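# Move utility cart through self-closing door into taped area

## Task

Push or pull the utility cart through the door that swings shut by itself and leave it parked in the yellow-taped zone so that each of its four wheels is fully inside the tape line, none touching it. The three tubes in the cart's top tray must still be upright. The robot must not topple or finish leaning. The result only counts if the cart stays in place without the robot holding it when the scene ends.

## Robot and tools

Robot: a Hello Robot Stretch 3 with a single arm. It has a two-wheel base (0.33 m long, 0.34 m wide), a lift on a mast, and a telescoping arm that reaches out to the robot's RIGHT side. It cannot strafe, so to bring the gripper forward you drive the base. Spinning in place pivots about the point midway between the drive wheels, 0.05 m behind the front edge. With the arm retracted and the wrist folded, the swept circle has radius 0.28 m. An unfolded, level wrist sticks out past that circle.

Frames: the base frame has its origin on the floor between the drive wheels, x forward, y left, z up. hand_pose is reported in this frame, at the point where the closed fingertips meet. The odometry frame is the base frame as it was at scene start. base_odometry heading runs -3.142 to 3.142 with left positive. It counts wheel rotation only, so wheel slip shows up as travel.

execute_actions: its argument "actions" is a list holding exactly one action, or empty to just read state and images. An action may contain "base", "joints" and optional "contact_limits". The motions start together and may finish at different times.
- base: exactly one command per action, and it is a relative move from the base's last reported position. {"translate_m": d} drives straight, -1 to 1 m, forward positive. {"rotate_rad": d} turns in place, -3.2 to 3.2 rad, counter-clockwise (left) positive.
- joints: absolute targets by name, in metres or radians. lift_m 0 to 1.1 (arm height). arm_m 0 to 0.52 (extension). wrist_yaw_rad -1.345 to 4.42 (0 points along the arm, positive swings toward the front, 3.0 folds over the base). wrist_pitch_rad -1.57 to 0.451 (0 is level, negative tips the fingers down). wrist_roll_rad -2.911 to 2.911. gripper_m -0.089 to 0.179 (larger is wider; the real fingertip gap is 0.007 to 0.025 smaller, and 0 below 0.007). head_pan_rad -3.953 to 1.73 (0 ahead, positive left, -1.57 looks along the arm). head_tilt_rad -1.53 to 0.419 (negative looks down).
- contact_limits: only arm_m, a motor_effort percentage from 1 to 100. The arm stops with contact_stop when its effort reaches that value, and until the next action the limit also caps its holding force.
- cameras: a list drawn from head_camera, nav_camera, wrist_camera, all. Omitting it or passing null gives all cameras; [] gives none; an unknown name rejects the call.
A call with an unknown key or an out-of-range number is rejected and nothing moves. A joint or base left out of an action may still be driving toward its previous target. An action runs at most 15 s.

wait: {"seconds": 0 to 10}. It commands nothing new and returns state and images. zoom_image: {"camera", "region": [x0,y0,x1,y1]}, in pixels of that camera's latest full image, at most 504x504. finished_scene: {"scene": 1 or 2}. It ends the scene irreversibly and reports success; only call it once the goal holds on its own. Replying without any tool call ends every remaining scene.

Result lines: base_status and joint_status give how each motion ended. "done" for the base means the wheels turned as commanded, even if they slipped. off_target means the part came to rest away from its target and may still be pushing. After contact_stop, time_out or torque_fault the old target is dropped. Lift and arm go slack after a contact_stop until commanded again, and a slack lift can sink under load. on_its_own covers what was not commanded; its "held at" value is a target, not a position. motor_effort is a percentage, positive toward higher joint values, with the peak in brackets; readings are noisy and biased. Positive wheel effort pushes forward. lidar_m gives 12 distances in 30-degree sectors, 1st ahead and counter-clockwise from there (4th left, 7th behind, 10th right), scanned 0.17 m above the floor; "-" means nothing seen. The robot itself can hide sectors 5, 6, 9 and 10. wrist_depth_mm and head_depth_mm are 7x7 grids of median depths; the head image arrives rotated sideways. base_tilt is in degrees, forward and right positive. turned_by_wheels and turned_by_imu give the turn since the last result.

Speed: the base runs at 0.30 m/s and 1.9 rad/s only when stowed (lift_m < 0.30, arm_m < 0.03, wrist_yaw_rad > 2.54). Otherwise it is limited to 0.10 m/s and 0.63 rad/s.

Hazards: fold or unfold the wrist only with lift_m between 0.32 and 0.95, wrist_pitch_rad -0.4 and roll near 0. Once folded, the lift may go down to 0.25. Keep pitch at -0.5 or lower when yaw is below -0.4. The base, wrist and head have no contact stop and keep pushing into obstacles. Wrist servos shut off for 10 s after sustained strain. If the arm presses something rigid with the gripper above about 0.45 m, the robot can tip, and a second push makes this likelier. Driving while hooked onto something immovable, or snagging furniture (especially in reverse), can also tip it. If that happens, reverse the last move in small steps, free the gripper, and lower lift_m to about 0.2 if the robot stays leaning. Avoid drops, slams and hard shoves, and don't let the tubes fall. The door closes by itself, and loose items may occasionally get nudged. The simulation keeps running while you think.

Each tool is called by a JSON object that holds its "name" and its "arguments".

## Session

{"name": "execute_actions", "arguments": {"actions": []}}

Scene clock: 0.00 s.
base_odometry: x=+0.000 y=+0.000 heading=+0.000 (m, m, rad; odometry frame)
turned_by_wheels: +0.000 (rad since the last result)
turned_by_imu: +0.000 (rad since the last result)
base_tilt: forward=+0.6 right=+0.2 (deg)
lidar_m: 0.81 0.65 0.65 0.70 0.89 0.88 0.95 1.44 1.65 2.10 1.68 1.65
head_depth_mm: 1569 1587 1603 1599 1603 1593 1604 / 1451 1426 1407 1383 1360 1345 1325 / 1202 1182 1171 1151 1138 1128 1111 / 1019 1012 999 990 978 970 956 / 894 885 877 866 857 853 842 / 790 786 776 772 766 758 751 / 708 704 701 693 688 685 678
base_status: not commanded
joint_positions: lift_m=+0.380 arm_m=+0.003 wrist_yaw_rad=+2.844 wrist_pitch_rad=-0.523 wrist_roll_rad=-0.014 gripper_m=+0.037 head_pan_rad=-0.010 head_tilt_rad=-0.015
joint_status: not commanded
motor_effort: left_wheel=+1 right_wheel=+0 lift_m=+21 arm_m=-1 wrist_yaw_rad=-1 wrist_pitch_rad=+7 wrist_roll_rad=+0 gripper_m=+0 head_pan_rad=-1 head_tilt_rad=+3 (%)
hand_pose: x=+0.0403 y=+0.0531 z=+0.3702 quat_wxyz=(+0.282, +0.698, +0.082, +0.654) (m; base frame)
wrist_depth_mm: 916 882 761 684 640 594 544 / - 961 848 763 691 629 585 / - 947 917 835 780 705 642 / - 788 788 834 791 743 692 / 640 651 682 683 718 697 716 / 556 - - 584 607 618 625 / 513 - - 520 510 533 547
pictures: head_camera (sideways: a quarter turn clockwise sets it upright), nav_camera (sideways: a quarter turn counterclockwise sets it upright), wrist_camera
Images, in order (width x height): head_camera 896x504, nav_camera 672x504, wrist_camera 644x364.

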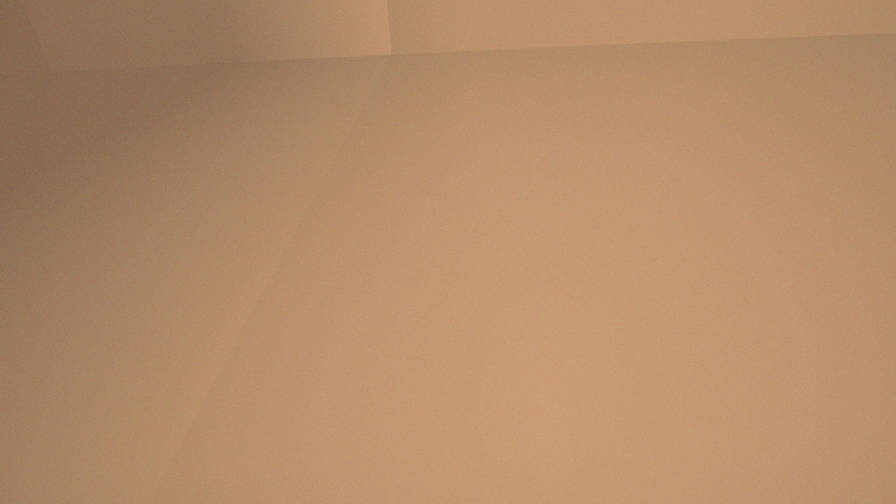

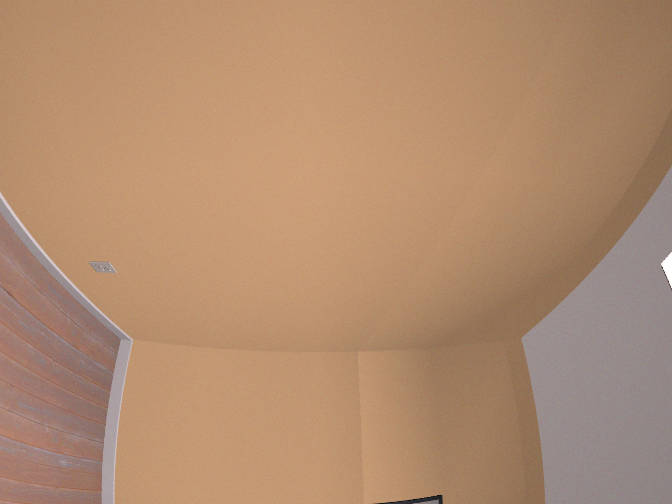

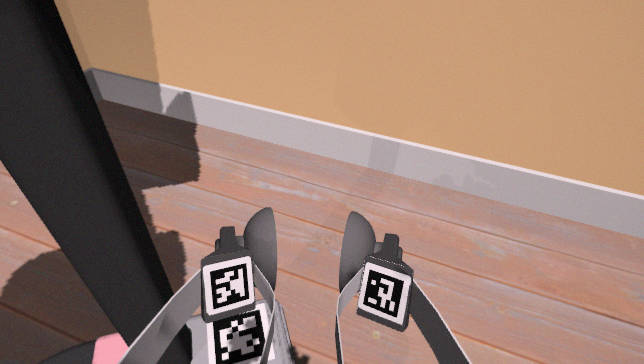

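{"name": "execute_actions", "arguments": {"actions": [{"base":{"rotate_rad":-2.23},"joints":{"head_tilt_rad":-0.4,"lift_m":0.28,"wrist_pitch_rad":-0.4,"wrist_yaw_rad":3.0}}], "cameras": ["head_camera","nav_camera"]}}

Scene clock: 7.33 s.
base_odometry: x=+0.000 y=+0.000 heading=-2.230 (m, m, rad; odometry frame)
turned_by_wheels: -2.230 (rad since the last result)
turned_by_imu: -2.211 (rad since the last result)
base_tilt: forward=+0.6 right=+0.2 (deg)
lidar_m: 1.65 1.65 1.72 1.66 0.92 0.67 0.65 0.67 0.91 0.87 0.91 1.23
head_depth_mm: 2381 2437 2510 2609 2218 1685 1347 / 2610 2807 3017 3165 2238 1693 1365 / 2614 2804 3007 3149 2255 1702 1365 / 2620 2807 2992 2178 2087 1724 1381 / 2621 2714 2028 2040 2051 1740 1390 / 2613 2696 1938 1943 2030 1743 1395 / 2616 2752 1945 1965 2190 1763 1407
base_status: done
joint_positions: lift_m=+0.280 arm_m=+0.003 wrist_yaw_rad=+2.998 wrist_pitch_rad=-0.421 wrist_roll_rad=-0.014 gripper_m=+0.037 head_pan_rad=-0.010 head_tilt_rad=-0.396
joint_status: all done
motor_effort: left_wheel=+4(12) right_wheel=-4(11) lift_m=+18(18) arm_m=+0(1) wrist_yaw_rad=+3(1) wrist_pitch_rad=+12(13) wrist_roll_rad=-1(0) gripper_m=+0(1) head_pan_rad=+0(0) head_tilt_rad=-2(29) (%)
hand_pose: x=+0.0108 y=+0.0741 z=+0.2923 quat_wxyz=(+0.196, +0.695, +0.099, +0.684) (m; base frame)
wrist_depth_mm: 978 - - - - - - / - - - - - - - / 883 - 938 956 - - - / 694 - 734 751 767 805 810 / 584 579 635 619 646 644 656 / 495 503 - 537 536 549 554 / - - - 458 449 463 478
pictures: head_camera (sideways: a quarter turn clockwise sets it upright), nav_camera (sideways: a quarter turn counterclockwise sets it upright)
camera_calibration (this result's frames):
head_camera: T_world_to_cam=[[-0.400837, 0.042305, -0.915172, 1.21259], [0.0233236, 0.999081, 0.0359683, -0.0450146], [0.915852, -0.00692763, -0.401456, 0.475517], [0, 0, 0, 1]] pos_world=[0.0515972, -0.00303105, 1.30224]
nav_camera: T_world_to_cam=[[0.358483, -0.0202148, 0.933317, -1.17635], [-0.0232767, -0.999648, -0.012711, 0.0683958], [0.933246, -0.0171678, -0.358828, 0.418404], [0, 0, 0, 1]] pos_world=[0.0328195, 0.0517752, 1.24891]
Images, in order (width x height): head_camera 896x504, nav_camera 672x504.

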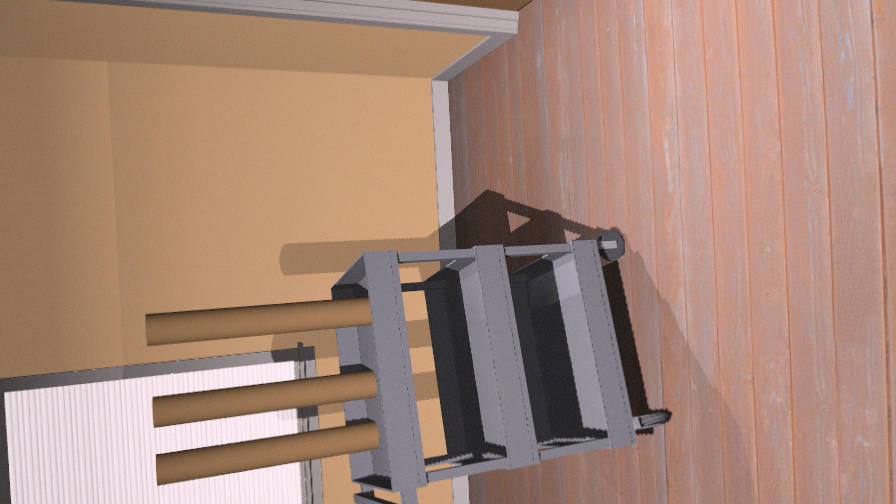

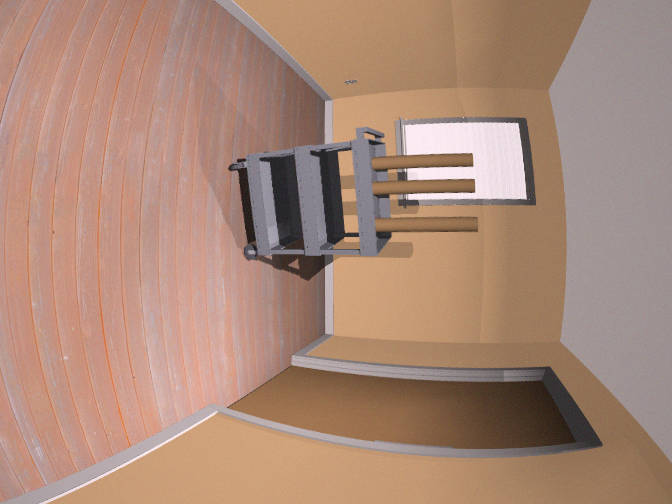

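{"name": "execute_actions", "arguments": {"actions": [{"base":{"translate_m":0.9},"joints":{"head_tilt_rad":-0.7,"head_pan_rad":-0.85}}], "cameras": ["head_camera","nav_camera"]}}

{"name": "execute_actions", "arguments": {"actions": [{"joints":{"head_tilt_rad":-0.7,"head_pan_rad":0.35}}], "cameras": ["head_camera","nav_camera"]}}

Scene clock: 19.43 s.
base_odometry: x=-0.551 y=-0.712 heading=-2.230 (m, m, rad; odometry frame)
turned_by_wheels: +0.000 (rad since the last result)
turned_by_imu: +0.001 (rad since the last result)
base_tilt: forward=+0.6 right=+0.2 (deg)
lidar_m: 0.78 0.78 1.73 1.66 1.72 1.61 1.55 1.24 0.90 0.87 0.90 1.33
head_depth_mm: 771 841 937 1053 1207 1300 1147 / 885 986 1105 1237 1373 1339 1156 / 957 1070 1212 1403 1567 1346 1162 / 1035 1173 1356 1584 1622 1360 1161 / 1134 1291 1509 1809 1626 1364 1169 / 1238 1445 1727 1921 1641 1376 1177 / 1349 1528 1842 2031 1657 1376 1186
base_status: done
joint_positions: lift_m=+0.280 arm_m=+0.003 wrist_yaw_rad=+2.999 wrist_pitch_rad=-0.420 wrist_roll_rad=-0.014 gripper_m=+0.037 head_pan_rad=-0.843 head_tilt_rad=-0.692
joint_status: all done
motor_effort: left_wheel=+3(10) right_wheel=-3(8) lift_m=+18(18) arm_m=-1(1) wrist_yaw_rad=+2(1) wrist_pitch_rad=+12(12) wrist_roll_rad=+0(0) gripper_m=+0(0) head_pan_rad=-4(56) head_tilt_rad=-4(28) (%)
hand_pose: x=+0.0107 y=+0.0742 z=+0.2924 quat_wxyz=(+0.196, +0.695, +0.099, +0.685) (m; base frame)
wrist_depth_mm: - - - - - - - / - - - - - - 828 / 889 - 965 976 990 - 761 / 711 - 751 772 777 801 826 / 578 586 622 615 637 643 668 / 503 504 - 533 538 539 544 / - - - 455 439 471 471
pictures: head_camera (sideways: a quarter turn clockwise sets it upright), nav_camera (sideways: a quarter turn counterclockwise sets it upright)
camera_calibration (this result's frames):
head_camera: T_world_to_cam=[[-0.404269, 0.511426, -0.758294, 1.00805], [0.761633, 0.64729, 0.0305107, -0.0424003], [0.50644, -0.565207, -0.651198, 0.802947], [0, 0, 0, 1]] pos_world=[0.033171, -0.0342642, 1.28857]
nav_camera: T_world_to_cam=[[0.396883, -0.470561, 0.788071, -0.987155], [-0.75751, -0.652771, -0.00828053, 0.0671026], [0.518327, -0.593685, -0.615529, 0.754942], [0, 0, 0, 1]] pos_world=[0.0513095, 0.0274842, 1.24319]
Images, in order (width x height): head_camera 896x504, nav_camera 672x504.

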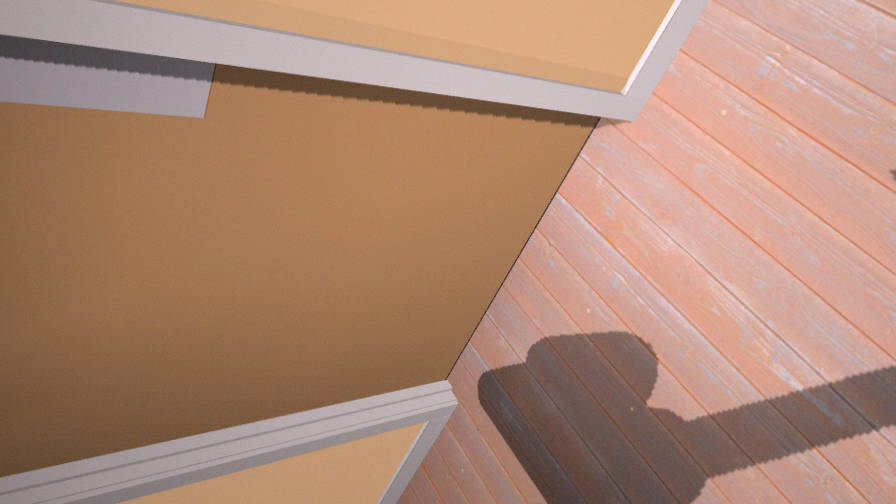

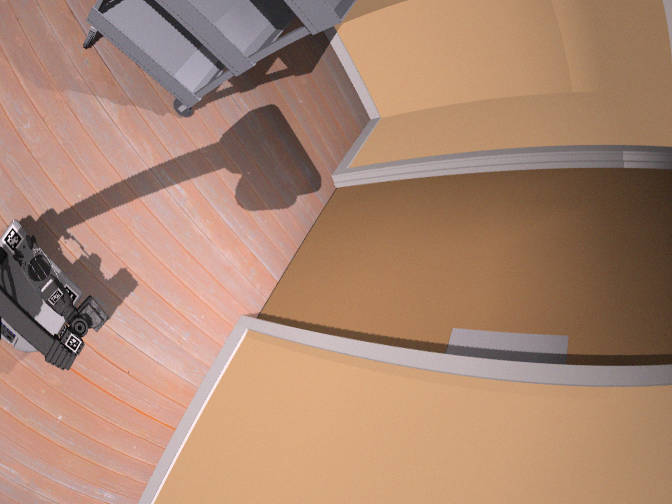

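Scene clock: 20.60 s.
base_odometry: x=-0.551 y=-0.712 heading=-2.230 (m, m, rad; odometry frame)
turned_by_wheels: +0.000 (rad since the last result)
turned_by_imu: +0.000 (rad since the last result)
base_tilt: forward=+0.5 right=+0.1 (deg)
lidar_m: 0.78 0.78 1.72 1.66 1.72 1.61 1.55 1.24 0.90 0.87 0.90 1.33
head_depth_mm: 1795 2002 2169 1904 1584 1333 1145 / 789 1168 963 1184 1206 1319 1157 / 1848 1204 970 1229 1346 1315 1155 / 1880 1046 1026 1239 1356 1324 1167 / 1947 1114 1036 1241 1369 1332 1175 / 958 1227 1050 1251 1258 1334 1175 / 2171 2354 995 1920 1645 1376 1185
base_status: not commanded
joint_positions: lift_m=+0.280 arm_m=+0.003 wrist_yaw_rad=+2.999 wrist_pitch_rad=-0.420 wrist_roll_rad=-0.014 gripper_m=+0.037 head_pan_rad=+0.343 head_tilt_rad=-0.692
joint_status: all done
motor_effort: left_wheel=+3(3) right_wheel=-4(4) lift_m=+18(18) arm_m=-1(1) wrist_yaw_rad=+2(2) wrist_pitch_rad=+12(12) wrist_roll_rad=+0(0) gripper_m=+0(0) head_pan_rad=+5(56) head_tilt_rad=-4(5) (%)
hand_pose: x=+0.0107 y=+0.0742 z=+0.2924 quat_wxyz=(+0.196, +0.695, +0.099, +0.685) (m; base frame)
wrist_depth_mm: - - - - - - - / - - - - - - 799 / 892 - 918 985 - - 774 / 704 - 741 760 786 779 786 / 572 585 630 610 632 635 664 / 499 507 - 541 536 536 548 / - - - 458 451 472 477
pictures: head_camera (sideways: a quarter turn clockwise sets it upright), nav_camera (sideways: a quarter turn counterclockwise sets it upright)
camera_calibration (this result's frames):
head_camera: T_world_to_cam=[[-0.625802, -0.182653, -0.758294, 1.0094], [-0.313941, 0.948952, 0.0305107, -0.0358392], [0.714012, 0.257154, -0.651198, 0.801681], [0, 0, 0, 1]] pos_world=[0.0480219, 0.0122243, 1.28857]
nav_camera: T_world_to_cam=[[0.585154, 0.191152, 0.788071, -0.988303], [0.32057, -0.947189, -0.00828053, 0.0605263], [0.744869, 0.257477, -0.615529, 0.75356], [0, 0, 0, 1]] pos_world=[-0.00239747, 0.0522214, 1.24319]
Images, in order (width x height): head_camera 896x504, nav_camera 672x504.

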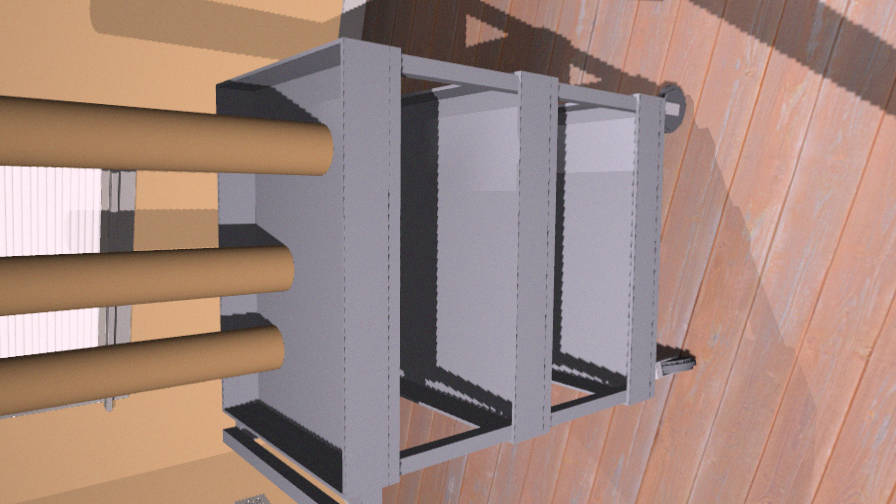

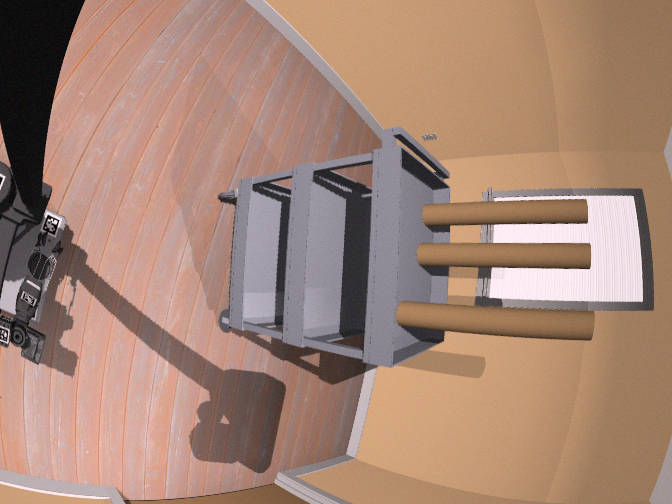

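{"name": "zoom_image", "arguments": {"camera": "head_camera", "region": [560,60,760,420]}}

{"name": "execute_actions", "arguments": {"actions": [{"base":{"rotate_rad":1.3},"joints":{"head_pan_rad":-1.5}}], "cameras": []}}

{"name": "execute_actions", "arguments": {"actions": [{"base":{"translate_m":1.0}}], "cameras": []}}

{"name": "execute_actions", "arguments": {"actions": [{"base":{"rotate_rad":-1.0}}], "cameras": []}}

{"name": "execute_actions", "arguments": {"actions": [{"base":{"translate_m":0.7},"joints":{"head_tilt_rad":-0.9,"head_pan_rad":-1.9}}], "cameras": ["head_camera","nav_camera"]}}

Region (560, 60, 760, 420) of head_camera's 896x504 image, scaled by 1.400, with more detail than that image has.

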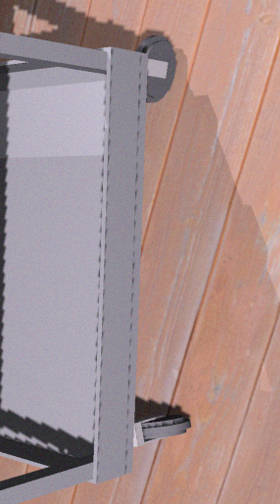

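Scene clock: 53.13 s.
base_odometry: x=-0.551 y=-0.712 heading=-0.930 (m, m, rad; odometry frame)
turned_by_wheels: +1.300 (rad since the last result)
turned_by_imu: +1.289 (rad since the last result)
base_tilt: forward=+0.5 right=+0.2 (deg)
lidar_m: 1.66 1.66 1.81 1.55 1.55 1.01 0.87 0.87 1.08 1.69 0.78 0.81
head_depth_mm: 1516 1620 1766 1870 1586 1331 1144 / 1874 2044 2217 1982 1591 1337 1157 / 1947 2189 2401 2002 1614 1350 1157 / 1903 2134 2403 2007 1614 1362 1164 / 1870 2076 2351 1968 1502 1329 1169 / 1825 2049 1006 1213 1147 1302 1173 / 1779 1930 930 1188 1109 1278 1180
base_status: done
joint_positions: lift_m=+0.280 arm_m=+0.003 wrist_yaw_rad=+2.999 wrist_pitch_rad=-0.420 wrist_roll_rad=-0.014 gripper_m=+0.037 head_pan_rad=-1.493 head_tilt_rad=-0.692
joint_status: all done
motor_effort: left_wheel=-2(9) right_wheel=+4(14) lift_m=+18(18) arm_m=-1(1) wrist_yaw_rad=+1(2) wrist_pitch_rad=+12(11) wrist_roll_rad=+0(0) gripper_m=+0(0) head_pan_rad=-5(57) head_tilt_rad=-4(4) (%)
hand_pose: x=+0.0107 y=+0.0742 z=+0.2924 quat_wxyz=(+0.196, +0.695, +0.099, +0.685) (m; base frame)
wrist_depth_mm: - - - - - - - / - - - - - - - / 883 - 922 955 - - - / 698 - 727 740 787 794 800 / 592 579 633 614 645 653 654 / 497 504 - 533 537 540 555 / - - - 454 448 471 467
pictures: none
No camera images: the call's "cameras" was empty. Leave "cameras" out to get every camera's image.

Scene clock: 58.17 s.
base_odometry: x=+0.047 y=-1.513 heading=-0.930 (m, m, rad; odometry frame)
turned_by_wheels: +0.000 (rad since the last result)
turned_by_imu: +0.001 (rad since the last result)
base_tilt: forward=+0.6 right=+0.2 (deg)
lidar_m: 0.70 0.70 0.80 1.37 1.82 2.09 1.84 1.09 0.53 0.64 1.43 0.81
head_depth_mm: 662 735 870 707 1009 910 1081 / 1730 1934 908 1143 1080 1247 1150 / 1695 1911 2074 1924 1482 1322 1158 / 1660 1855 2145 2003 1617 1355 1163 / 1633 1830 2065 2032 1629 1363 1177 / 1593 1792 2021 2040 1633 1376 1175 / 1564 1742 1974 2059 1650 1386 1178
base_status: done
joint_positions: lift_m=+0.280 arm_m=+0.003 wrist_yaw_rad=+2.999 wrist_pitch_rad=-0.420 wrist_roll_rad=-0.014 gripper_m=+0.037 head_pan_rad=-1.493 head_tilt_rad=-0.692
joint_status: not commanded
motor_effort: left_wheel=-2(6) right_wheel=+4(14) lift_m=+18(18) arm_m=-1(1) wrist_yaw_rad=+1(1) wrist_pitch_rad=+11(12) wrist_roll_rad=-1(0) gripper_m=+0(0) head_pan_rad=-5(5) head_tilt_rad=-4(4) (%)
hand_pose: x=+0.0107 y=+0.0742 z=+0.2925 quat_wxyz=(+0.196, +0.695, +0.099, +0.685) (m; base frame)
wrist_depth_mm: - - - - - 766 611 / - - - - - 808 639 / 898 - 962 958 993 813 652 / 696 - 757 760 783 765 669 / 586 585 622 601 638 652 630 / 504 501 - 540 546 546 543 / - - - 460 447 465 468
pictures: none
No camera images: the call's "cameras" was empty. Leave "cameras" out to get every camera's image.

Scene clock: 60.07 s.
base_odometry: x=+0.047 y=-1.513 heading=-1.930 (m, m, rad; odometry frame)
turned_by_wheels: -1.000 (rad since the last result)
turned_by_imu: -0.992 (rad since the last result)
base_tilt: forward=+0.5 right=+0.1 (deg)
lidar_m: 1.32 0.79 0.70 0.70 0.82 1.49 1.83 2.08 1.83 0.92 0.53 0.67
head_depth_mm: 1511 1678 1849 1963 1594 1334 1147 / 1590 1783 2016 1986 1614 1334 1154 / 1648 1858 2118 1990 1610 1352 1159 / 1712 1933 2205 2014 1618 1354 1164 / 1773 2008 2182 1296 1393 1273 1148 / 1825 2036 1049 829 1018 917 1109 / 1812 920 971 796 656 945 1132
base_status: done
joint_positions: lift_m=+0.280 arm_m=+0.003 wrist_yaw_rad=+2.999 wrist_pitch_rad=-0.420 wrist_roll_rad=-0.014 gripper_m=+0.037 head_pan_rad=-1.493 head_tilt_rad=-0.692
joint_status: not commanded
motor_effort: left_wheel=+3(12) right_wheel=-4(11) lift_m=+18(18) arm_m=-1(1) wrist_yaw_rad=+2(1) wrist_pitch_rad=+12(12) wrist_roll_rad=+0(0) gripper_m=+0(1) head_pan_rad=-4(4) head_tilt_rad=-4(4) (%)
hand_pose: x=+0.0107 y=+0.0742 z=+0.2925 quat_wxyz=(+0.196, +0.695, +0.099, +0.685) (m; base frame)
wrist_depth_mm: 793 - 736 700 676 667 643 / 844 - 823 774 718 711 672 / 889 - 873 845 818 790 745 / 705 - 728 743 774 796 788 / 574 593 622 617 646 643 672 / 491 506 - 531 540 543 549 / - - - 452 450 465 470
pictures: none
No camera images: the call's "cameras" was empty. Leave "cameras" out to get every camera's image.

Scene clock: 64.10 s.
base_odometry: x=-0.199 y=-2.169 heading=-1.930 (m, m, rad; odometry frame)
turned_by_wheels: +0.000 (rad since the last result)
turned_by_imu: +0.001 (rad since the last result)
base_tilt: forward=+0.6 right=+0.2 (deg)
lidar_m: 0.93 0.56 0.49 0.49 0.58 1.05 2.50 2.32 0.50 0.48 1.46 1.28
head_depth_mm: 1812 2028 675 1536 1379 1225 1094 / 1830 872 657 1008 1238 1228 1124 / 1783 925 743 1010 1218 1232 - / 901 917 748 996 1124 1215 1138 / 780 690 680 975 951 1221 1109 / 475 565 709 1553 1422 1251 1108 / 1723 2010 2002 1664 1427 1255 1110
base_status: done
joint_positions: lift_m=+0.280 arm_m=+0.003 wrist_yaw_rad=+2.999 wrist_pitch_rad=-0.420 wrist_roll_rad=-0.014 gripper_m=+0.037 head_pan_rad=-1.893 head_tilt_rad=-0.889
joint_status: all done
motor_effort: left_wheel=+4(12) right_wheel=-5(8) lift_m=+18(18) arm_m=-1(1) wrist_yaw_rad=+2(2) wrist_pitch_rad=+12(12) wrist_roll_rad=+0(0) gripper_m=+0(0) head_pan_rad=-4(40) head_tilt_rad=-5(24) (%)
hand_pose: x=+0.0107 y=+0.0742 z=+0.2925 quat_wxyz=(+0.196, +0.695, +0.099, +0.685) (m; base frame)
wrist_depth_mm: 575 - 531 502 481 469 460 / 635 - 576 550 523 510 491 / 688 - 632 586 575 554 529 / 707 - 667 636 620 599 575 / 575 572 642 615 641 616 598 / 504 498 - 528 549 542 544 / - - - 456 447 470 479
pictures: head_camera (sideways: a quarter turn clockwise sets it upright), nav_camera (sideways: a quarter turn counterclockwise sets it upright)
camera_calibration (this result's frames):
head_camera: T_world_to_cam=[[0.285606, 0.734069, -0.616094, 0.818533], [0.938657, -0.343918, 0.0253629, -0.0367712], [-0.193268, -0.585545, -0.787264, 0.984174], [0, 0, 0, 1]] pos_world=[-0.00905311, -0.0372286, 1.28003]
nav_camera: T_world_to_cam=[[-0.255897, -0.713517, 0.652234, -0.806143], [-0.942699, 0.333609, -0.0049029, 0.0638333], [-0.214093, -0.616115, -0.758001, 0.944717], [0, 0, 0, 1]] pos_world=[0.0561434, -0.0144379, 1.2422]
Images, in order (width x height): head_camera 896x504, nav_camera 672x504.

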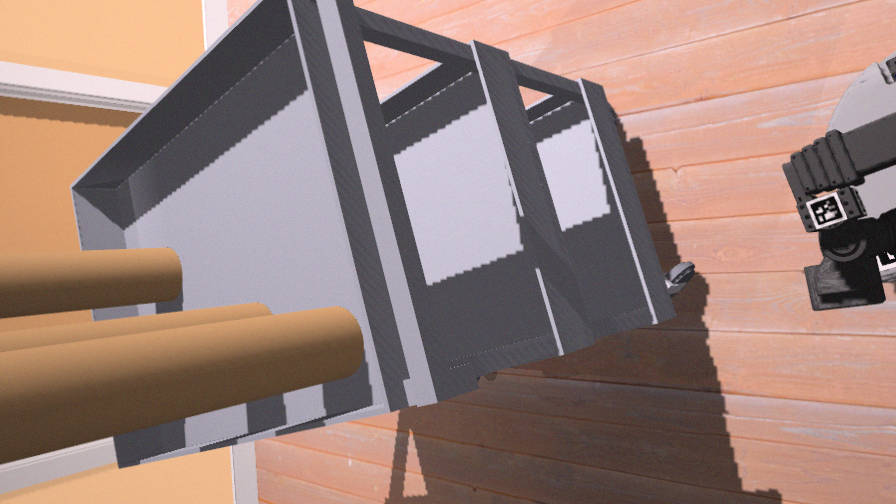

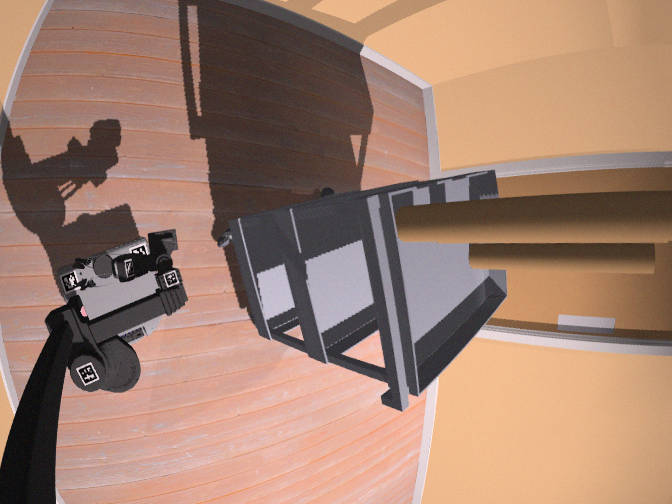

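{"name": "execute_actions", "arguments": {"actions": [{"base":{"rotate_rad":-0.57}}], "cameras": []}}

{"name": "execute_actions", "arguments": {"actions": [{"base":{"translate_m":0.6}}], "cameras": []}}

{"name": "execute_actions", "arguments": {"actions": [{"base":{"rotate_rad":-1.61},"joints":{"lift_m":0.7,"head_pan_rad":-0.8,"head_tilt_rad":-0.7}}], "cameras": []}}

{"name": "execute_actions", "arguments": {"actions": [{"joints":{"wrist_yaw_rad":1.8,"arm_m":0.1}}], "cameras": []}}

{"name": "execute_actions", "arguments": {"actions": [{"joints":{"wrist_pitch_rad":0,"wrist_roll_rad":1.57,"gripper_m":0.12,"arm_m":0.45}}]}}

Scene clock: 86.60 s.
base_odometry: x=-0.199 y=-2.169 heading=-2.500 (m, m, rad; odometry frame)
turned_by_wheels: -0.570 (rad since the last result)
turned_by_imu: -0.565 (rad since the last result)
base_tilt: forward=+0.6 right=+0.2 (deg)
lidar_m: 1.28 1.01 0.57 0.49 0.49 0.56 0.97 2.50 2.38 0.50 0.48 1.50
head_depth_mm: 2677 2375 1911 1613 1387 1224 1086 / 2532 2379 1927 1620 1396 1230 1130 / 2345 2399 1945 1623 1407 1230 - / 2180 2359 1947 1640 1410 1244 1141 / 2031 2280 704 998 1229 1218 1110 / 1912 2101 675 1028 942 1147 1109 / 1795 1877 764 615 905 1085 1113
base_status: done
joint_positions: lift_m=+0.280 arm_m=+0.003 wrist_yaw_rad=+2.999 wrist_pitch_rad=-0.420 wrist_roll_rad=-0.014 gripper_m=+0.037 head_pan_rad=-1.893 head_tilt_rad=-0.890
joint_status: not commanded
motor_effort: left_wheel=+3(9) right_wheel=-4(12) lift_m=+18(18) arm_m=-1(1) wrist_yaw_rad=+1(2) wrist_pitch_rad=+11(11) wrist_roll_rad=+0(0) gripper_m=+1(0) head_pan_rad=-4(5) head_tilt_rad=-5(5) (%)
hand_pose: x=+0.0107 y=+0.0742 z=+0.2925 quat_wxyz=(+0.196, +0.695, +0.099, +0.685) (m; base frame)
wrist_depth_mm: 413 - 487 550 625 730 821 / 445 - 541 597 689 801 934 / 465 - 579 655 748 887 - / 499 - 627 700 774 810 807 / 534 555 624 609 637 652 666 / 504 503 - 539 550 548 551 / - - - 458 449 468 474
pictures: none
No camera images: the call's "cameras" was empty. Leave "cameras" out to get every camera's image.

Scene clock: 90.23 s.
base_odometry: x=-0.680 y=-2.528 heading=-2.499 (m, m, rad; odometry frame)
turned_by_wheels: +0.000 (rad since the last result)
turned_by_imu: +0.001 (rad since the last result)
base_tilt: forward=+0.5 right=+0.2 (deg)
lidar_m: 0.70 0.70 0.76 0.65 0.65 0.75 1.29 0.71 0.52 0.69 1.44 0.82
head_depth_mm: 533 875 734 1017 1368 1218 1092 / 529 607 670 1002 1137 1222 1128 / 632 749 737 1034 1265 1229 - / 825 899 1143 1089 1329 1239 1137 / 1871 938 1182 1353 1419 1245 1107 / 1825 904 1878 1619 1425 1253 1111 / 1714 1922 2002 1675 1432 1250 1113
base_status: done
joint_positions: lift_m=+0.280 arm_m=+0.003 wrist_yaw_rad=+2.999 wrist_pitch_rad=-0.420 wrist_roll_rad=-0.014 gripper_m=+0.037 head_pan_rad=-1.893 head_tilt_rad=-0.890
joint_status: not commanded
motor_effort: left_wheel=+4(10) right_wheel=-4(9) lift_m=+18(18) arm_m=-1(1) wrist_yaw_rad=+1(2) wrist_pitch_rad=+12(12) wrist_roll_rad=+0(0) gripper_m=+0(0) head_pan_rad=-5(4) head_tilt_rad=-6(5) (%)
hand_pose: x=+0.0107 y=+0.0742 z=+0.2925 quat_wxyz=(+0.196, +0.695, +0.099, +0.685) (m; base frame)
wrist_depth_mm: 540 - 640 720 814 767 617 / 579 - 696 785 896 839 642 / 622 - 759 858 966 844 658 / 656 - 739 749 782 785 661 / 583 582 634 622 653 650 622 / 499 503 - 542 537 545 555 / - - - 445 442 460 473
pictures: none
No camera images: the call's "cameras" was empty. Leave "cameras" out to get every camera's image.

Scene clock: 94.90 s.
base_odometry: x=-0.680 y=-2.528 heading=+2.174 (m, m, rad; odometry frame)
turned_by_wheels: -1.610 (rad since the last result)
turned_by_imu: -1.599 (rad since the last result)
base_tilt: forward=+0.6 right=+0.2 (deg)
lidar_m: 0.67 1.56 0.84 0.71 0.70 0.78 0.66 0.65 0.73 1.20 0.85 0.52
head_depth_mm: 2527 2801 2512 1932 1564 1321 1163 / 2625 2921 2524 1940 1584 1337 1145 / 2730 3077 2441 1966 1591 1334 1152 / 2869 3132 971 757 1309 1257 1156 / 2948 3201 997 748 947 1072 1141 / 2578 2794 644 675 1006 1137 1170 / 479 526 618 705 1039 1209 1170
base_status: done
joint_positions: lift_m=+0.700 arm_m=+0.003 wrist_yaw_rad=+2.999 wrist_pitch_rad=-0.419 wrist_roll_rad=-0.014 gripper_m=+0.037 head_pan_rad=-0.807 head_tilt_rad=-0.705
joint_status: all done
motor_effort: left_wheel=+4(11) right_wheel=-4(10) lift_m=+24(25) arm_m=-1(2) wrist_yaw_rad=+1(2) wrist_pitch_rad=+11(11) wrist_roll_rad=+0(0) gripper_m=+0(1) head_pan_rad=+4(57) head_tilt_rad=+3(20) (%)
hand_pose: x=+0.0107 y=+0.0742 z=+0.7121 quat_wxyz=(+0.196, +0.695, +0.099, +0.685) (m; base frame)
wrist_depth_mm: 561 - 705 780 895 - - / 612 - 742 864 - - - / 657 - 844 954 - - - / 723 - 910 - - - - / 768 834 984 - - - - / 818 932 - - - - - / 858 927 883 921 934 979 972
pictures: none
No camera images: the call's "cameras" was empty. Leave "cameras" out to get every camera's image.

Scene clock: 96.87 s.
base_odometry: x=-0.680 y=-2.528 heading=+2.174 (m, m, rad; odometry frame)
turned_by_wheels: +0.000 (rad since the last result)
turned_by_imu: +0.000 (rad since the last result)
base_tilt: forward=+0.5 right=+0.2 (deg)
lidar_m: 0.67 1.55 0.84 0.70 0.70 0.78 0.66 0.65 0.74 1.21 0.85 0.52
head_depth_mm: 2498 2769 2520 1928 1569 1325 - / 2587 2940 2539 1947 1585 1332 1174 / 2742 3102 2449 1962 1596 1344 1156 / 2862 3197 973 758 1305 1253 1138 / 2945 3215 1000 746 946 1070 1148 / 2596 2788 642 673 1003 1136 1171 / 479 525 616 705 1039 1208 1179
base_status: not commanded
joint_positions: lift_m=+0.700 arm_m=+0.100 wrist_yaw_rad=+1.802 wrist_pitch_rad=-0.419 wrist_roll_rad=-0.014 gripper_m=+0.037 head_pan_rad=-0.807 head_tilt_rad=-0.705
joint_status: all done
motor_effort: left_wheel=+3(4) right_wheel=-4(3) lift_m=+24(24) arm_m=+3(4) wrist_yaw_rad=-1(1) wrist_pitch_rad=+11(11) wrist_roll_rad=+0(0) gripper_m=+0(0) head_pan_rad=+4(4) head_tilt_rad=+2(2) (%)
hand_pose: x=+0.1969 y=-0.1934 z=+0.7121 quat_wxyz=(+0.547, +0.630, -0.310, +0.455) (m; base frame)
wrist_depth_mm: - - - - - 306 307 / - - - - - - - / - - - 917 848 798 - / - - - - 647 675 670 / - - - - 489 489 572 / - - - - 501 879 - / 856 905 917 931 720 804 955
pictures: none
No camera images: the call's "cameras" was empty. Leave "cameras" out to get every camera's image.

Scene clock: 100.67 s.
base_odometry: x=-0.680 y=-2.528 heading=+2.174 (m, m, rad; odometry frame)
turned_by_wheels: +0.000 (rad since the last result)
turned_by_imu: +0.000 (rad since the last result)
base_tilt: forward=+0.5 right=+0.1 (deg)
lidar_m: 0.67 1.56 0.84 0.70 0.70 0.78 0.65 0.65 0.74 1.21 0.85 0.52
head_depth_mm: 2517 2837 2511 1930 1549 1320 1144 / 2630 2917 2529 1945 1579 1327 1146 / 2751 3094 2472 1955 1592 1336 1153 / 2831 3173 960 767 1307 1258 1155 / 2951 3182 998 745 949 1063 1143 / 2621 2784 643 676 1004 1137 1172 / 480 525 616 704 1038 1212 1176
base_status: not commanded
joint_positions: lift_m=+0.700 arm_m=+0.450 wrist_yaw_rad=+1.801 wrist_pitch_rad=-0.023 wrist_roll_rad=+1.570 gripper_m=+0.120 head_pan_rad=-0.807 head_tilt_rad=-0.705
joint_status: all done
motor_effort: left_wheel=+3(3) right_wheel=-4(4) lift_m=+24(24) arm_m=+3(3) wrist_yaw_rad=-1(1) wrist_pitch_rad=+14(15) wrist_roll_rad=+0(0) gripper_m=+0(81) head_pan_rad=+4(4) head_tilt_rad=+2(3) (%)
hand_pose: x=+0.2275 y=-0.5363 z=+0.8082 quat_wxyz=(+0.010, +0.784, -0.621, -0.007) (m; base frame)
wrist_depth_mm: - - - 504 - 520 875 / - - - 491 - 509 764 / - - - 470 - 494 797 / - 926 959 459 - 475 737 / 521 543 530 452 - 593 757 / - - - 443 - 449 456 / - - - - - - 975
pictures: head_camera (sideways: a quarter turn clockwise sets it upright), nav_camera (sideways: a quarter turn counterclockwise sets it upright), wrist_camera
camera_calibration (this result's frames):
head_camera: T_world_to_cam=[[-0.42924, 0.503565, -0.749783, 0.997106], [0.738039, 0.674081, 0.0302062, -0.0418595], [0.520626, -0.540404, -0.660994, 0.815602], [0, 0, 0, 1]] pos_world=[0.0342682, -0.0331369, 1.28799]
nav_camera: T_world_to_cam=[[0.420653, -0.463275, 0.780017, -0.976801], [-0.733521, -0.679618, -0.00806669, 0.0666778], [0.533851, -0.568766, -0.625706, 0.768087], [0, 0, 0, 1]] pos_world=[0.0497601, 0.0296495, 1.24306]
wrist_camera: T_world_to_cam=[[-0.0331014, -0.0446307, -0.998455, 0.784371], [-0.386351, 0.921915, -0.0284008, 0.641655], [0.921758, 0.384814, -0.0477597, 0.202225], [0, 0, 0, 1]] pos_world=[0.087465, -0.634363, 0.81104]
Images, in order (width x height): head_camera 896x504, nav_camera 672x504, wrist_camera 644x364.

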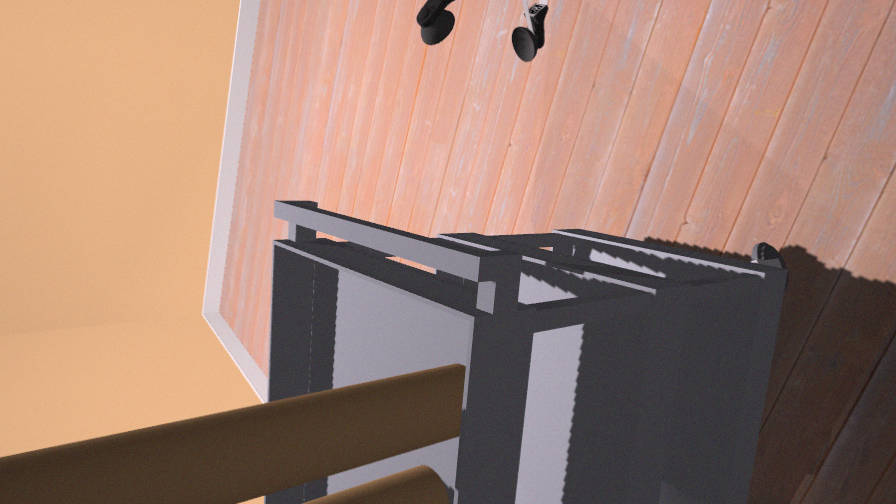

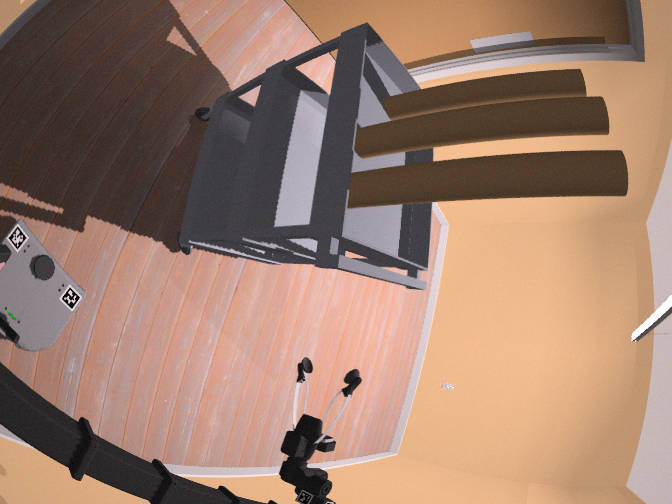

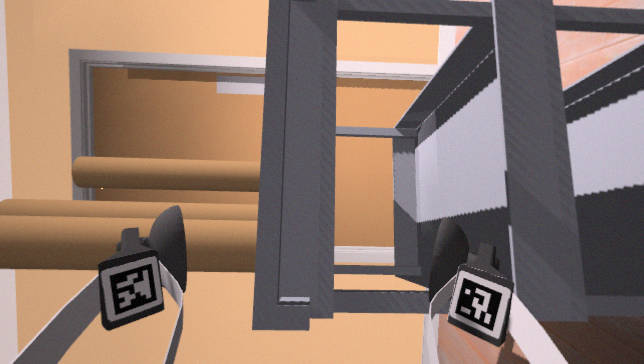

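{"name": "execute_actions", "arguments": {"actions": [{"base":{"translate_m":0.2},"joints":{"lift_m":0.735,"arm_m":0.44,"head_pan_rad":-1.0}}], "cameras": ["head_camera","wrist_camera"]}}

Scene clock: 108.93 s.
base_odometry: x=-0.793 y=-2.363 heading=+2.174 (m, m, rad; odometry frame)
turned_by_wheels: +0.000 (rad since the last result)
turned_by_imu: -0.001 (rad since the last result)
base_tilt: forward=+0.5 right=+0.2 (deg)
lidar_m: 0.52 1.68 0.92 0.77 0.76 0.86 0.85 0.84 0.95 1.56 0.38 0.39
head_depth_mm: 2424 2732 2514 2009 1569 1320 1139 / 2486 2797 2530 1945 1585 1328 1140 / 2558 2867 2555 1836 1473 1335 1154 / 2603 2949 2291 822 575 836 1026 / 2665 3013 912 746 574 861 1030 / 2671 409 442 500 567 862 1034 / 334 369 430 728 629 868 1039
base_status: done
joint_positions: lift_m=+0.735 arm_m=+0.440 wrist_yaw_rad=+1.801 wrist_pitch_rad=-0.023 wrist_roll_rad=+1.570 gripper_m=+0.120 head_pan_rad=-0.993 head_tilt_rad=-0.705
joint_status: all done
motor_effort: left_wheel=+4(9) right_wheel=-4(5) lift_m=+24(25) arm_m=-4(6) wrist_yaw_rad=+0(1) wrist_pitch_rad=+13(14) wrist_roll_rad=+0(0) gripper_m=+0(2) head_pan_rad=-5(27) head_tilt_rad=+3(2) (%)
hand_pose: x=+0.2275 y=-0.5270 z=+0.8432 quat_wxyz=(+0.010, +0.784, -0.621, -0.007) (m; base frame)
wrist_depth_mm: - - - 303 - - 416 / - - - 294 - 642 461 / - - - 284 928 673 458 / - - - 280 921 665 453 / - 755 - 268 938 661 459 / 485 - 498 264 913 574 449 / 333 335 344 256 828 627 451
pictures: head_camera (sideways: a quarter turn clockwise sets it upright), wrist_camera
camera_calibration (this result's frames):
head_camera: T_world_to_cam=[[-0.328756, 0.574234, -0.749783, 0.996494], [0.849927, 0.526034, 0.0302062, -0.042542], [0.411757, -0.62733, -0.660994, 0.816266], [0, 0, 0, 1]] pos_world=[0.0276572, -0.0377729, 1.28799]
wrist_camera: T_world_to_cam=[[-0.0327488, -0.0445409, -0.998471, 0.819799], [-0.38634, 0.921917, -0.0284543, 0.634078], [0.921775, 0.384818, -0.0473997, 0.199987], [0, 0, 0, 1]] pos_world=[0.0874747, -0.625011, 0.846067]
Images, in order (width x height): head_camera 896x504, wrist_camera 644x364.

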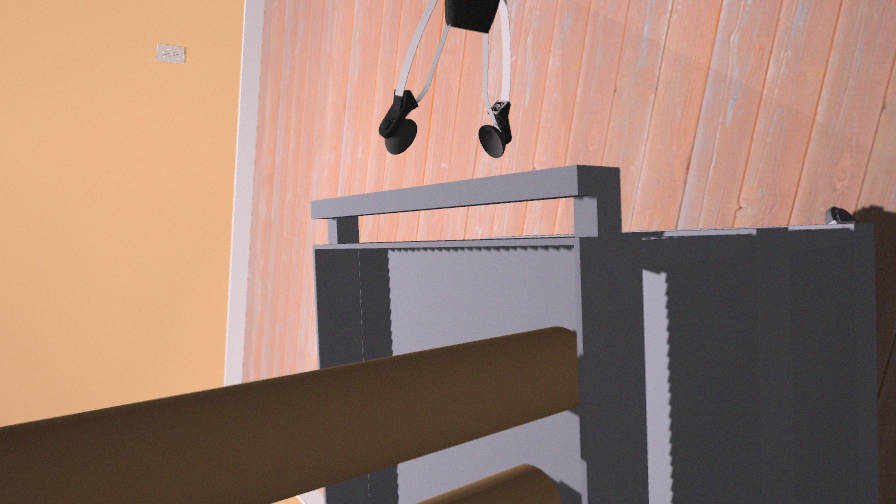

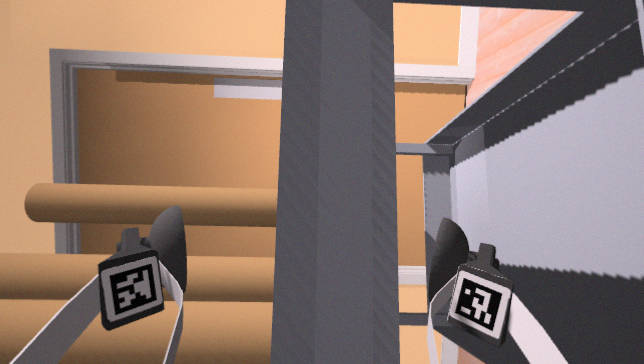

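{"name": "execute_actions", "arguments": {"actions": [{"base":{"translate_m":0.068},"joints":{"lift_m":0.742,"gripper_m":0.08}}], "cameras": []}}

{"name": "execute_actions", "arguments": {"actions": [{"joints":{"gripper_m":-0.01}}], "cameras": ["head_camera","wrist_camera"]}}

Scene clock: 117.67 s.
base_odometry: x=-0.832 y=-2.307 heading=+2.174 (m, m, rad; odometry frame)
turned_by_wheels: +0.000 (rad since the last result)
turned_by_imu: +0.000 (rad since the last result)
base_tilt: forward=+0.6 right=+0.1 (deg)
lidar_m: 0.47 1.61 0.94 0.79 0.78 0.88 0.91 0.91 1.02 1.67 0.35 0.36
head_depth_mm: 2419 2709 2495 1965 1576 1320 1143 / 2464 2801 2520 1885 570 1304 1148 / 2556 2871 2568 759 599 726 1057 / 2576 2926 2583 764 602 817 918 / 335 357 398 455 521 821 917 / 297 333 389 705 625 826 918 / 303 2512 2526 538 593 830 919
base_status: done
joint_positions: lift_m=+0.742 arm_m=+0.440 wrist_yaw_rad=+1.801 wrist_pitch_rad=-0.023 wrist_roll_rad=+1.570 gripper_m=+0.080 head_pan_rad=-0.993 head_tilt_rad=-0.705
joint_status: all done
motor_effort: left_wheel=+3(7) right_wheel=-3(7) lift_m=+24(25) arm_m=-4(4) wrist_yaw_rad=-1(1) wrist_pitch_rad=+13(13) wrist_roll_rad=+0(0) gripper_m=-1(80) head_pan_rad=-5(5) head_tilt_rad=+2(3) (%)
hand_pose: x=+0.2275 y=-0.5270 z=+0.8502 quat_wxyz=(+0.010, +0.784, -0.621, -0.007) (m; base frame)
wrist_depth_mm: - - - 175 244 - - / - - - 169 236 - 441 / - - - 165 230 648 464 / - - - 159 224 678 462 / 648 674 659 155 219 685 467 / 460 - 461 150 - 681 456 / 427 423 432 148 206 629 456
pictures: none
No camera images: the call's "cameras" was empty. Leave "cameras" out to get every camera's image.

Scene clock: 119.07 s.
base_odometry: x=-0.832 y=-2.307 heading=+2.175 (m, m, rad; odometry frame)
turned_by_wheels: +0.000 (rad since the last result)
turned_by_imu: +0.001 (rad since the last result)
base_tilt: forward=+0.6 right=+0.2 (deg)
lidar_m: 0.47 1.61 0.94 0.79 0.79 0.88 0.91 0.91 1.02 1.68 0.34 0.35
head_depth_mm: 2415 2699 2522 2038 1575 1323 1144 / 2479 2793 2533 1911 555 1302 1153 / 2525 2828 2550 787 600 669 1056 / 2596 2930 2578 763 602 818 922 / 326 355 396 455 522 820 920 / 296 332 387 705 622 826 921 / 306 2500 2548 538 593 830 919
base_status: not commanded
joint_positions: lift_m=+0.742 arm_m=+0.440 wrist_yaw_rad=+1.799 wrist_pitch_rad=-0.020 wrist_roll_rad=+1.570 gripper_m=-0.009 head_pan_rad=-0.993 head_tilt_rad=-0.705
joint_status: all done
on_its_own: right_wheel is at rest, and its effort (-21) is outside its rest range (-18 to +18)
motor_effort: left_wheel=+9(9) right_wheel=-21(20) lift_m=+24(24) arm_m=-3(5) wrist_yaw_rad=+0(0) wrist_pitch_rad=+12(13) wrist_roll_rad=+0(1) gripper_m=-16(89) head_pan_rad=-4(5) head_tilt_rad=+2(3) (%)
hand_pose: x=+0.2277 y=-0.5273 z=+0.8509 quat_wxyz=(+0.009, +0.783, -0.622, -0.006) (m; base frame)
wrist_depth_mm: - - - 172 242 - - / - - - 167 235 - 442 / - - - 162 229 636 473 / - - - 157 221 689 466 / 655 655 663 153 218 696 464 / 463 472 - 148 833 673 461 / 422 430 436 146 203 658 461
pictures: head_camera (sideways: a quarter turn clockwise sets it upright), wrist_camera
camera_calibration (this result's frames):
head_camera: T_world_to_cam=[[-0.328726, 0.574248, -0.749785, 0.996496], [0.849953, 0.525992, 0.0302063, -0.0425423], [0.411727, -0.627353, -0.660991, 0.816264], [0, 0, 0, 1]] pos_world=[0.0276554, -0.037774, 1.28799]
wrist_camera: T_world_to_cam=[[-0.0302825, -0.0439154, -0.998576, 0.827305], [-0.38489, 0.92251, -0.0288981, 0.634987], [0.922466, 0.383467, -0.0448385, 0.197263], [0, 0, 0, 1]] pos_world=[0.0874845, -0.625095, 0.853322]
Images, in order (width x height): head_camera 896x504, wrist_camera 644x364.

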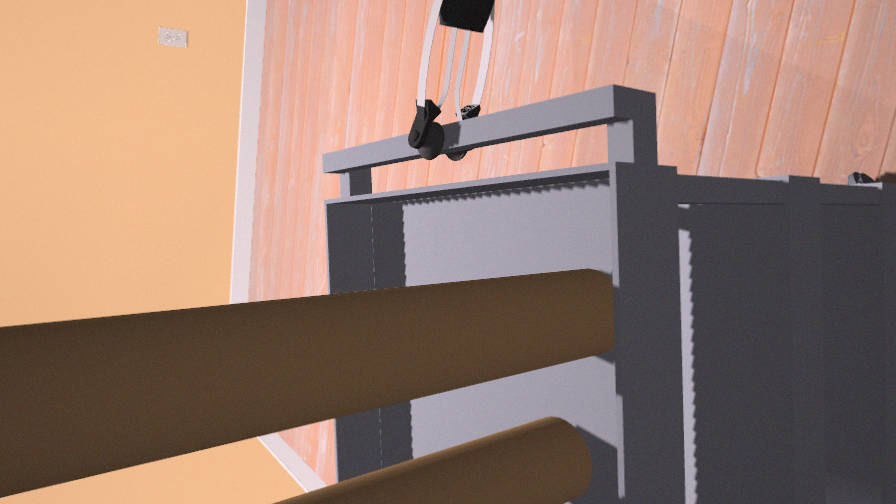

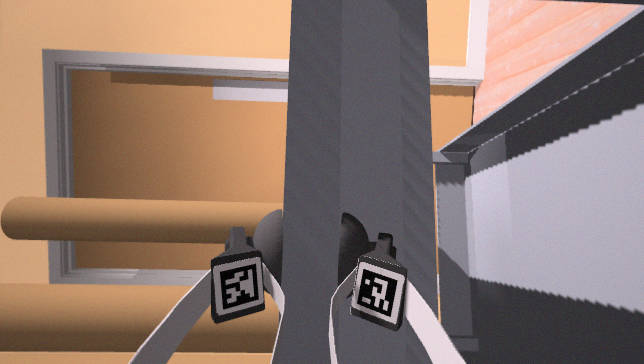

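{"name": "execute_actions", "arguments": {"actions": [{"base":{"translate_m":-0.05},"joints":{"arm_m":0.3,"head_pan_rad":-0.5,"head_tilt_rad":-0.9}}], "cameras": ["nav_camera","wrist_camera"]}}

Scene clock: 127.93 s.
base_odometry: x=-0.803 y=-2.348 heading=+2.174 (m, m, rad; odometry frame)
turned_by_wheels: -0.001 (rad since the last result)
turned_by_imu: -0.001 (rad since the last result)
base_tilt: forward=+0.6 right=+0.2 (deg)
lidar_m: 0.40 1.66 0.93 0.77 0.77 0.87 0.86 0.86 0.97 1.58 0.29 0.26
head_depth_mm: 2800 2374 732 644 915 1221 1085 / 2752 2380 737 619 505 1165 1095 / 295 344 423 557 534 794 1080 / 296 343 412 519 841 1041 1102 / 406 480 569 630 899 1204 1102 / 423 851 759 665 1186 1248 1105 / 1654 1777 767 1001 1410 1245 1113
base_status: done
joint_positions: lift_m=+0.742 arm_m=+0.301 wrist_yaw_rad=+1.783 wrist_pitch_rad=-0.022 wrist_roll_rad=+1.570 gripper_m=-0.009 head_pan_rad=-0.507 head_tilt_rad=-0.889
joint_status: all done
on_its_own: right_wheel is at rest, and its effort (+20) is outside its rest range (-18 to +18); wrist_yaw_rad is at rest, and its effort (+15) is outside its rest range (-12 to +12)
motor_effort: left_wheel=-6(14) right_wheel=+20(40) lift_m=+24(24) arm_m=-6(9) wrist_yaw_rad=+15(32) wrist_pitch_rad=+12(12) wrist_roll_rad=+0(0) gripper_m=-14(15) head_pan_rad=+4(43) head_tilt_rad=-7(25) (%)
hand_pose: x=+0.2286 y=-0.3917 z=+0.8506 quat_wxyz=(+0.009, +0.778, -0.628, -0.006) (m; base frame)
wrist_depth_mm: - - - 143 205 - 447 / - - - 144 207 647 468 / - - - 144 207 691 469 / - 671 680 145 209 692 464 / 467 472 - 146 210 679 457 / 448 453 - 147 733 684 455 / 302 303 308 148 212 633 457
pictures: nav_camera (sideways: a quarter turn counterclockwise sets it upright), wrist_camera
camera_calibration (this result's frames):
nav_camera: T_world_to_cam=[[0.654475, -0.3825, 0.652193, -0.811643], [-0.500931, -0.865473, -0.00490193, 0.0611373], [0.566331, -0.323496, -0.758037, 0.940003], [0, 0, 0, 1]] pos_world=[0.0294729, 0.0465458, 1.2422]
wrist_camera: T_world_to_cam=[[-0.0320522, -0.0436239, -0.998534, 0.833496], [-0.369608, 0.928744, -0.0287108, 0.509017], [0.928635, 0.368146, -0.045892, 0.137913], [0, 0, 0, 1]] pos_world=[0.0867814, -0.487158, 0.853217]
Images, in order (width x height): nav_camera 672x504, wrist_camera 644x364.

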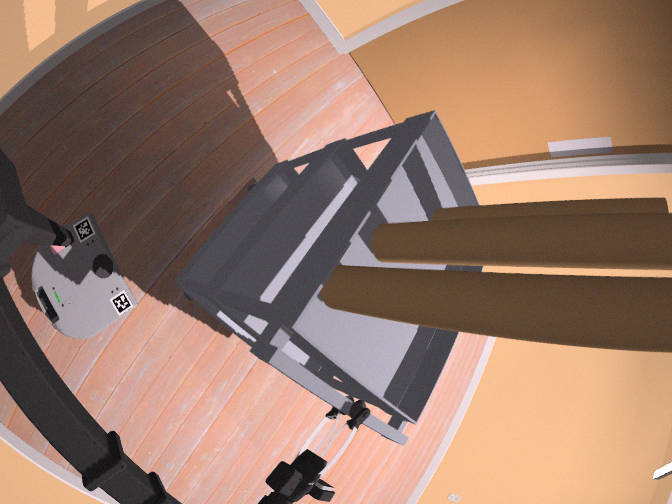

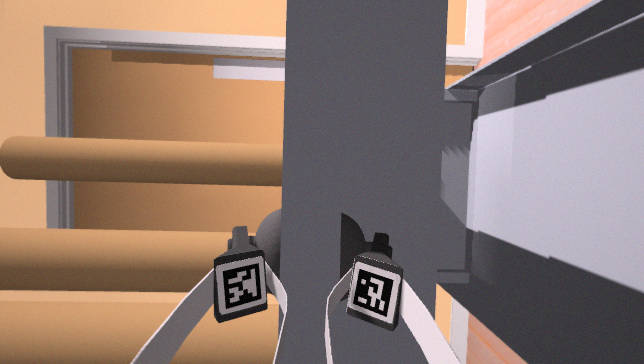

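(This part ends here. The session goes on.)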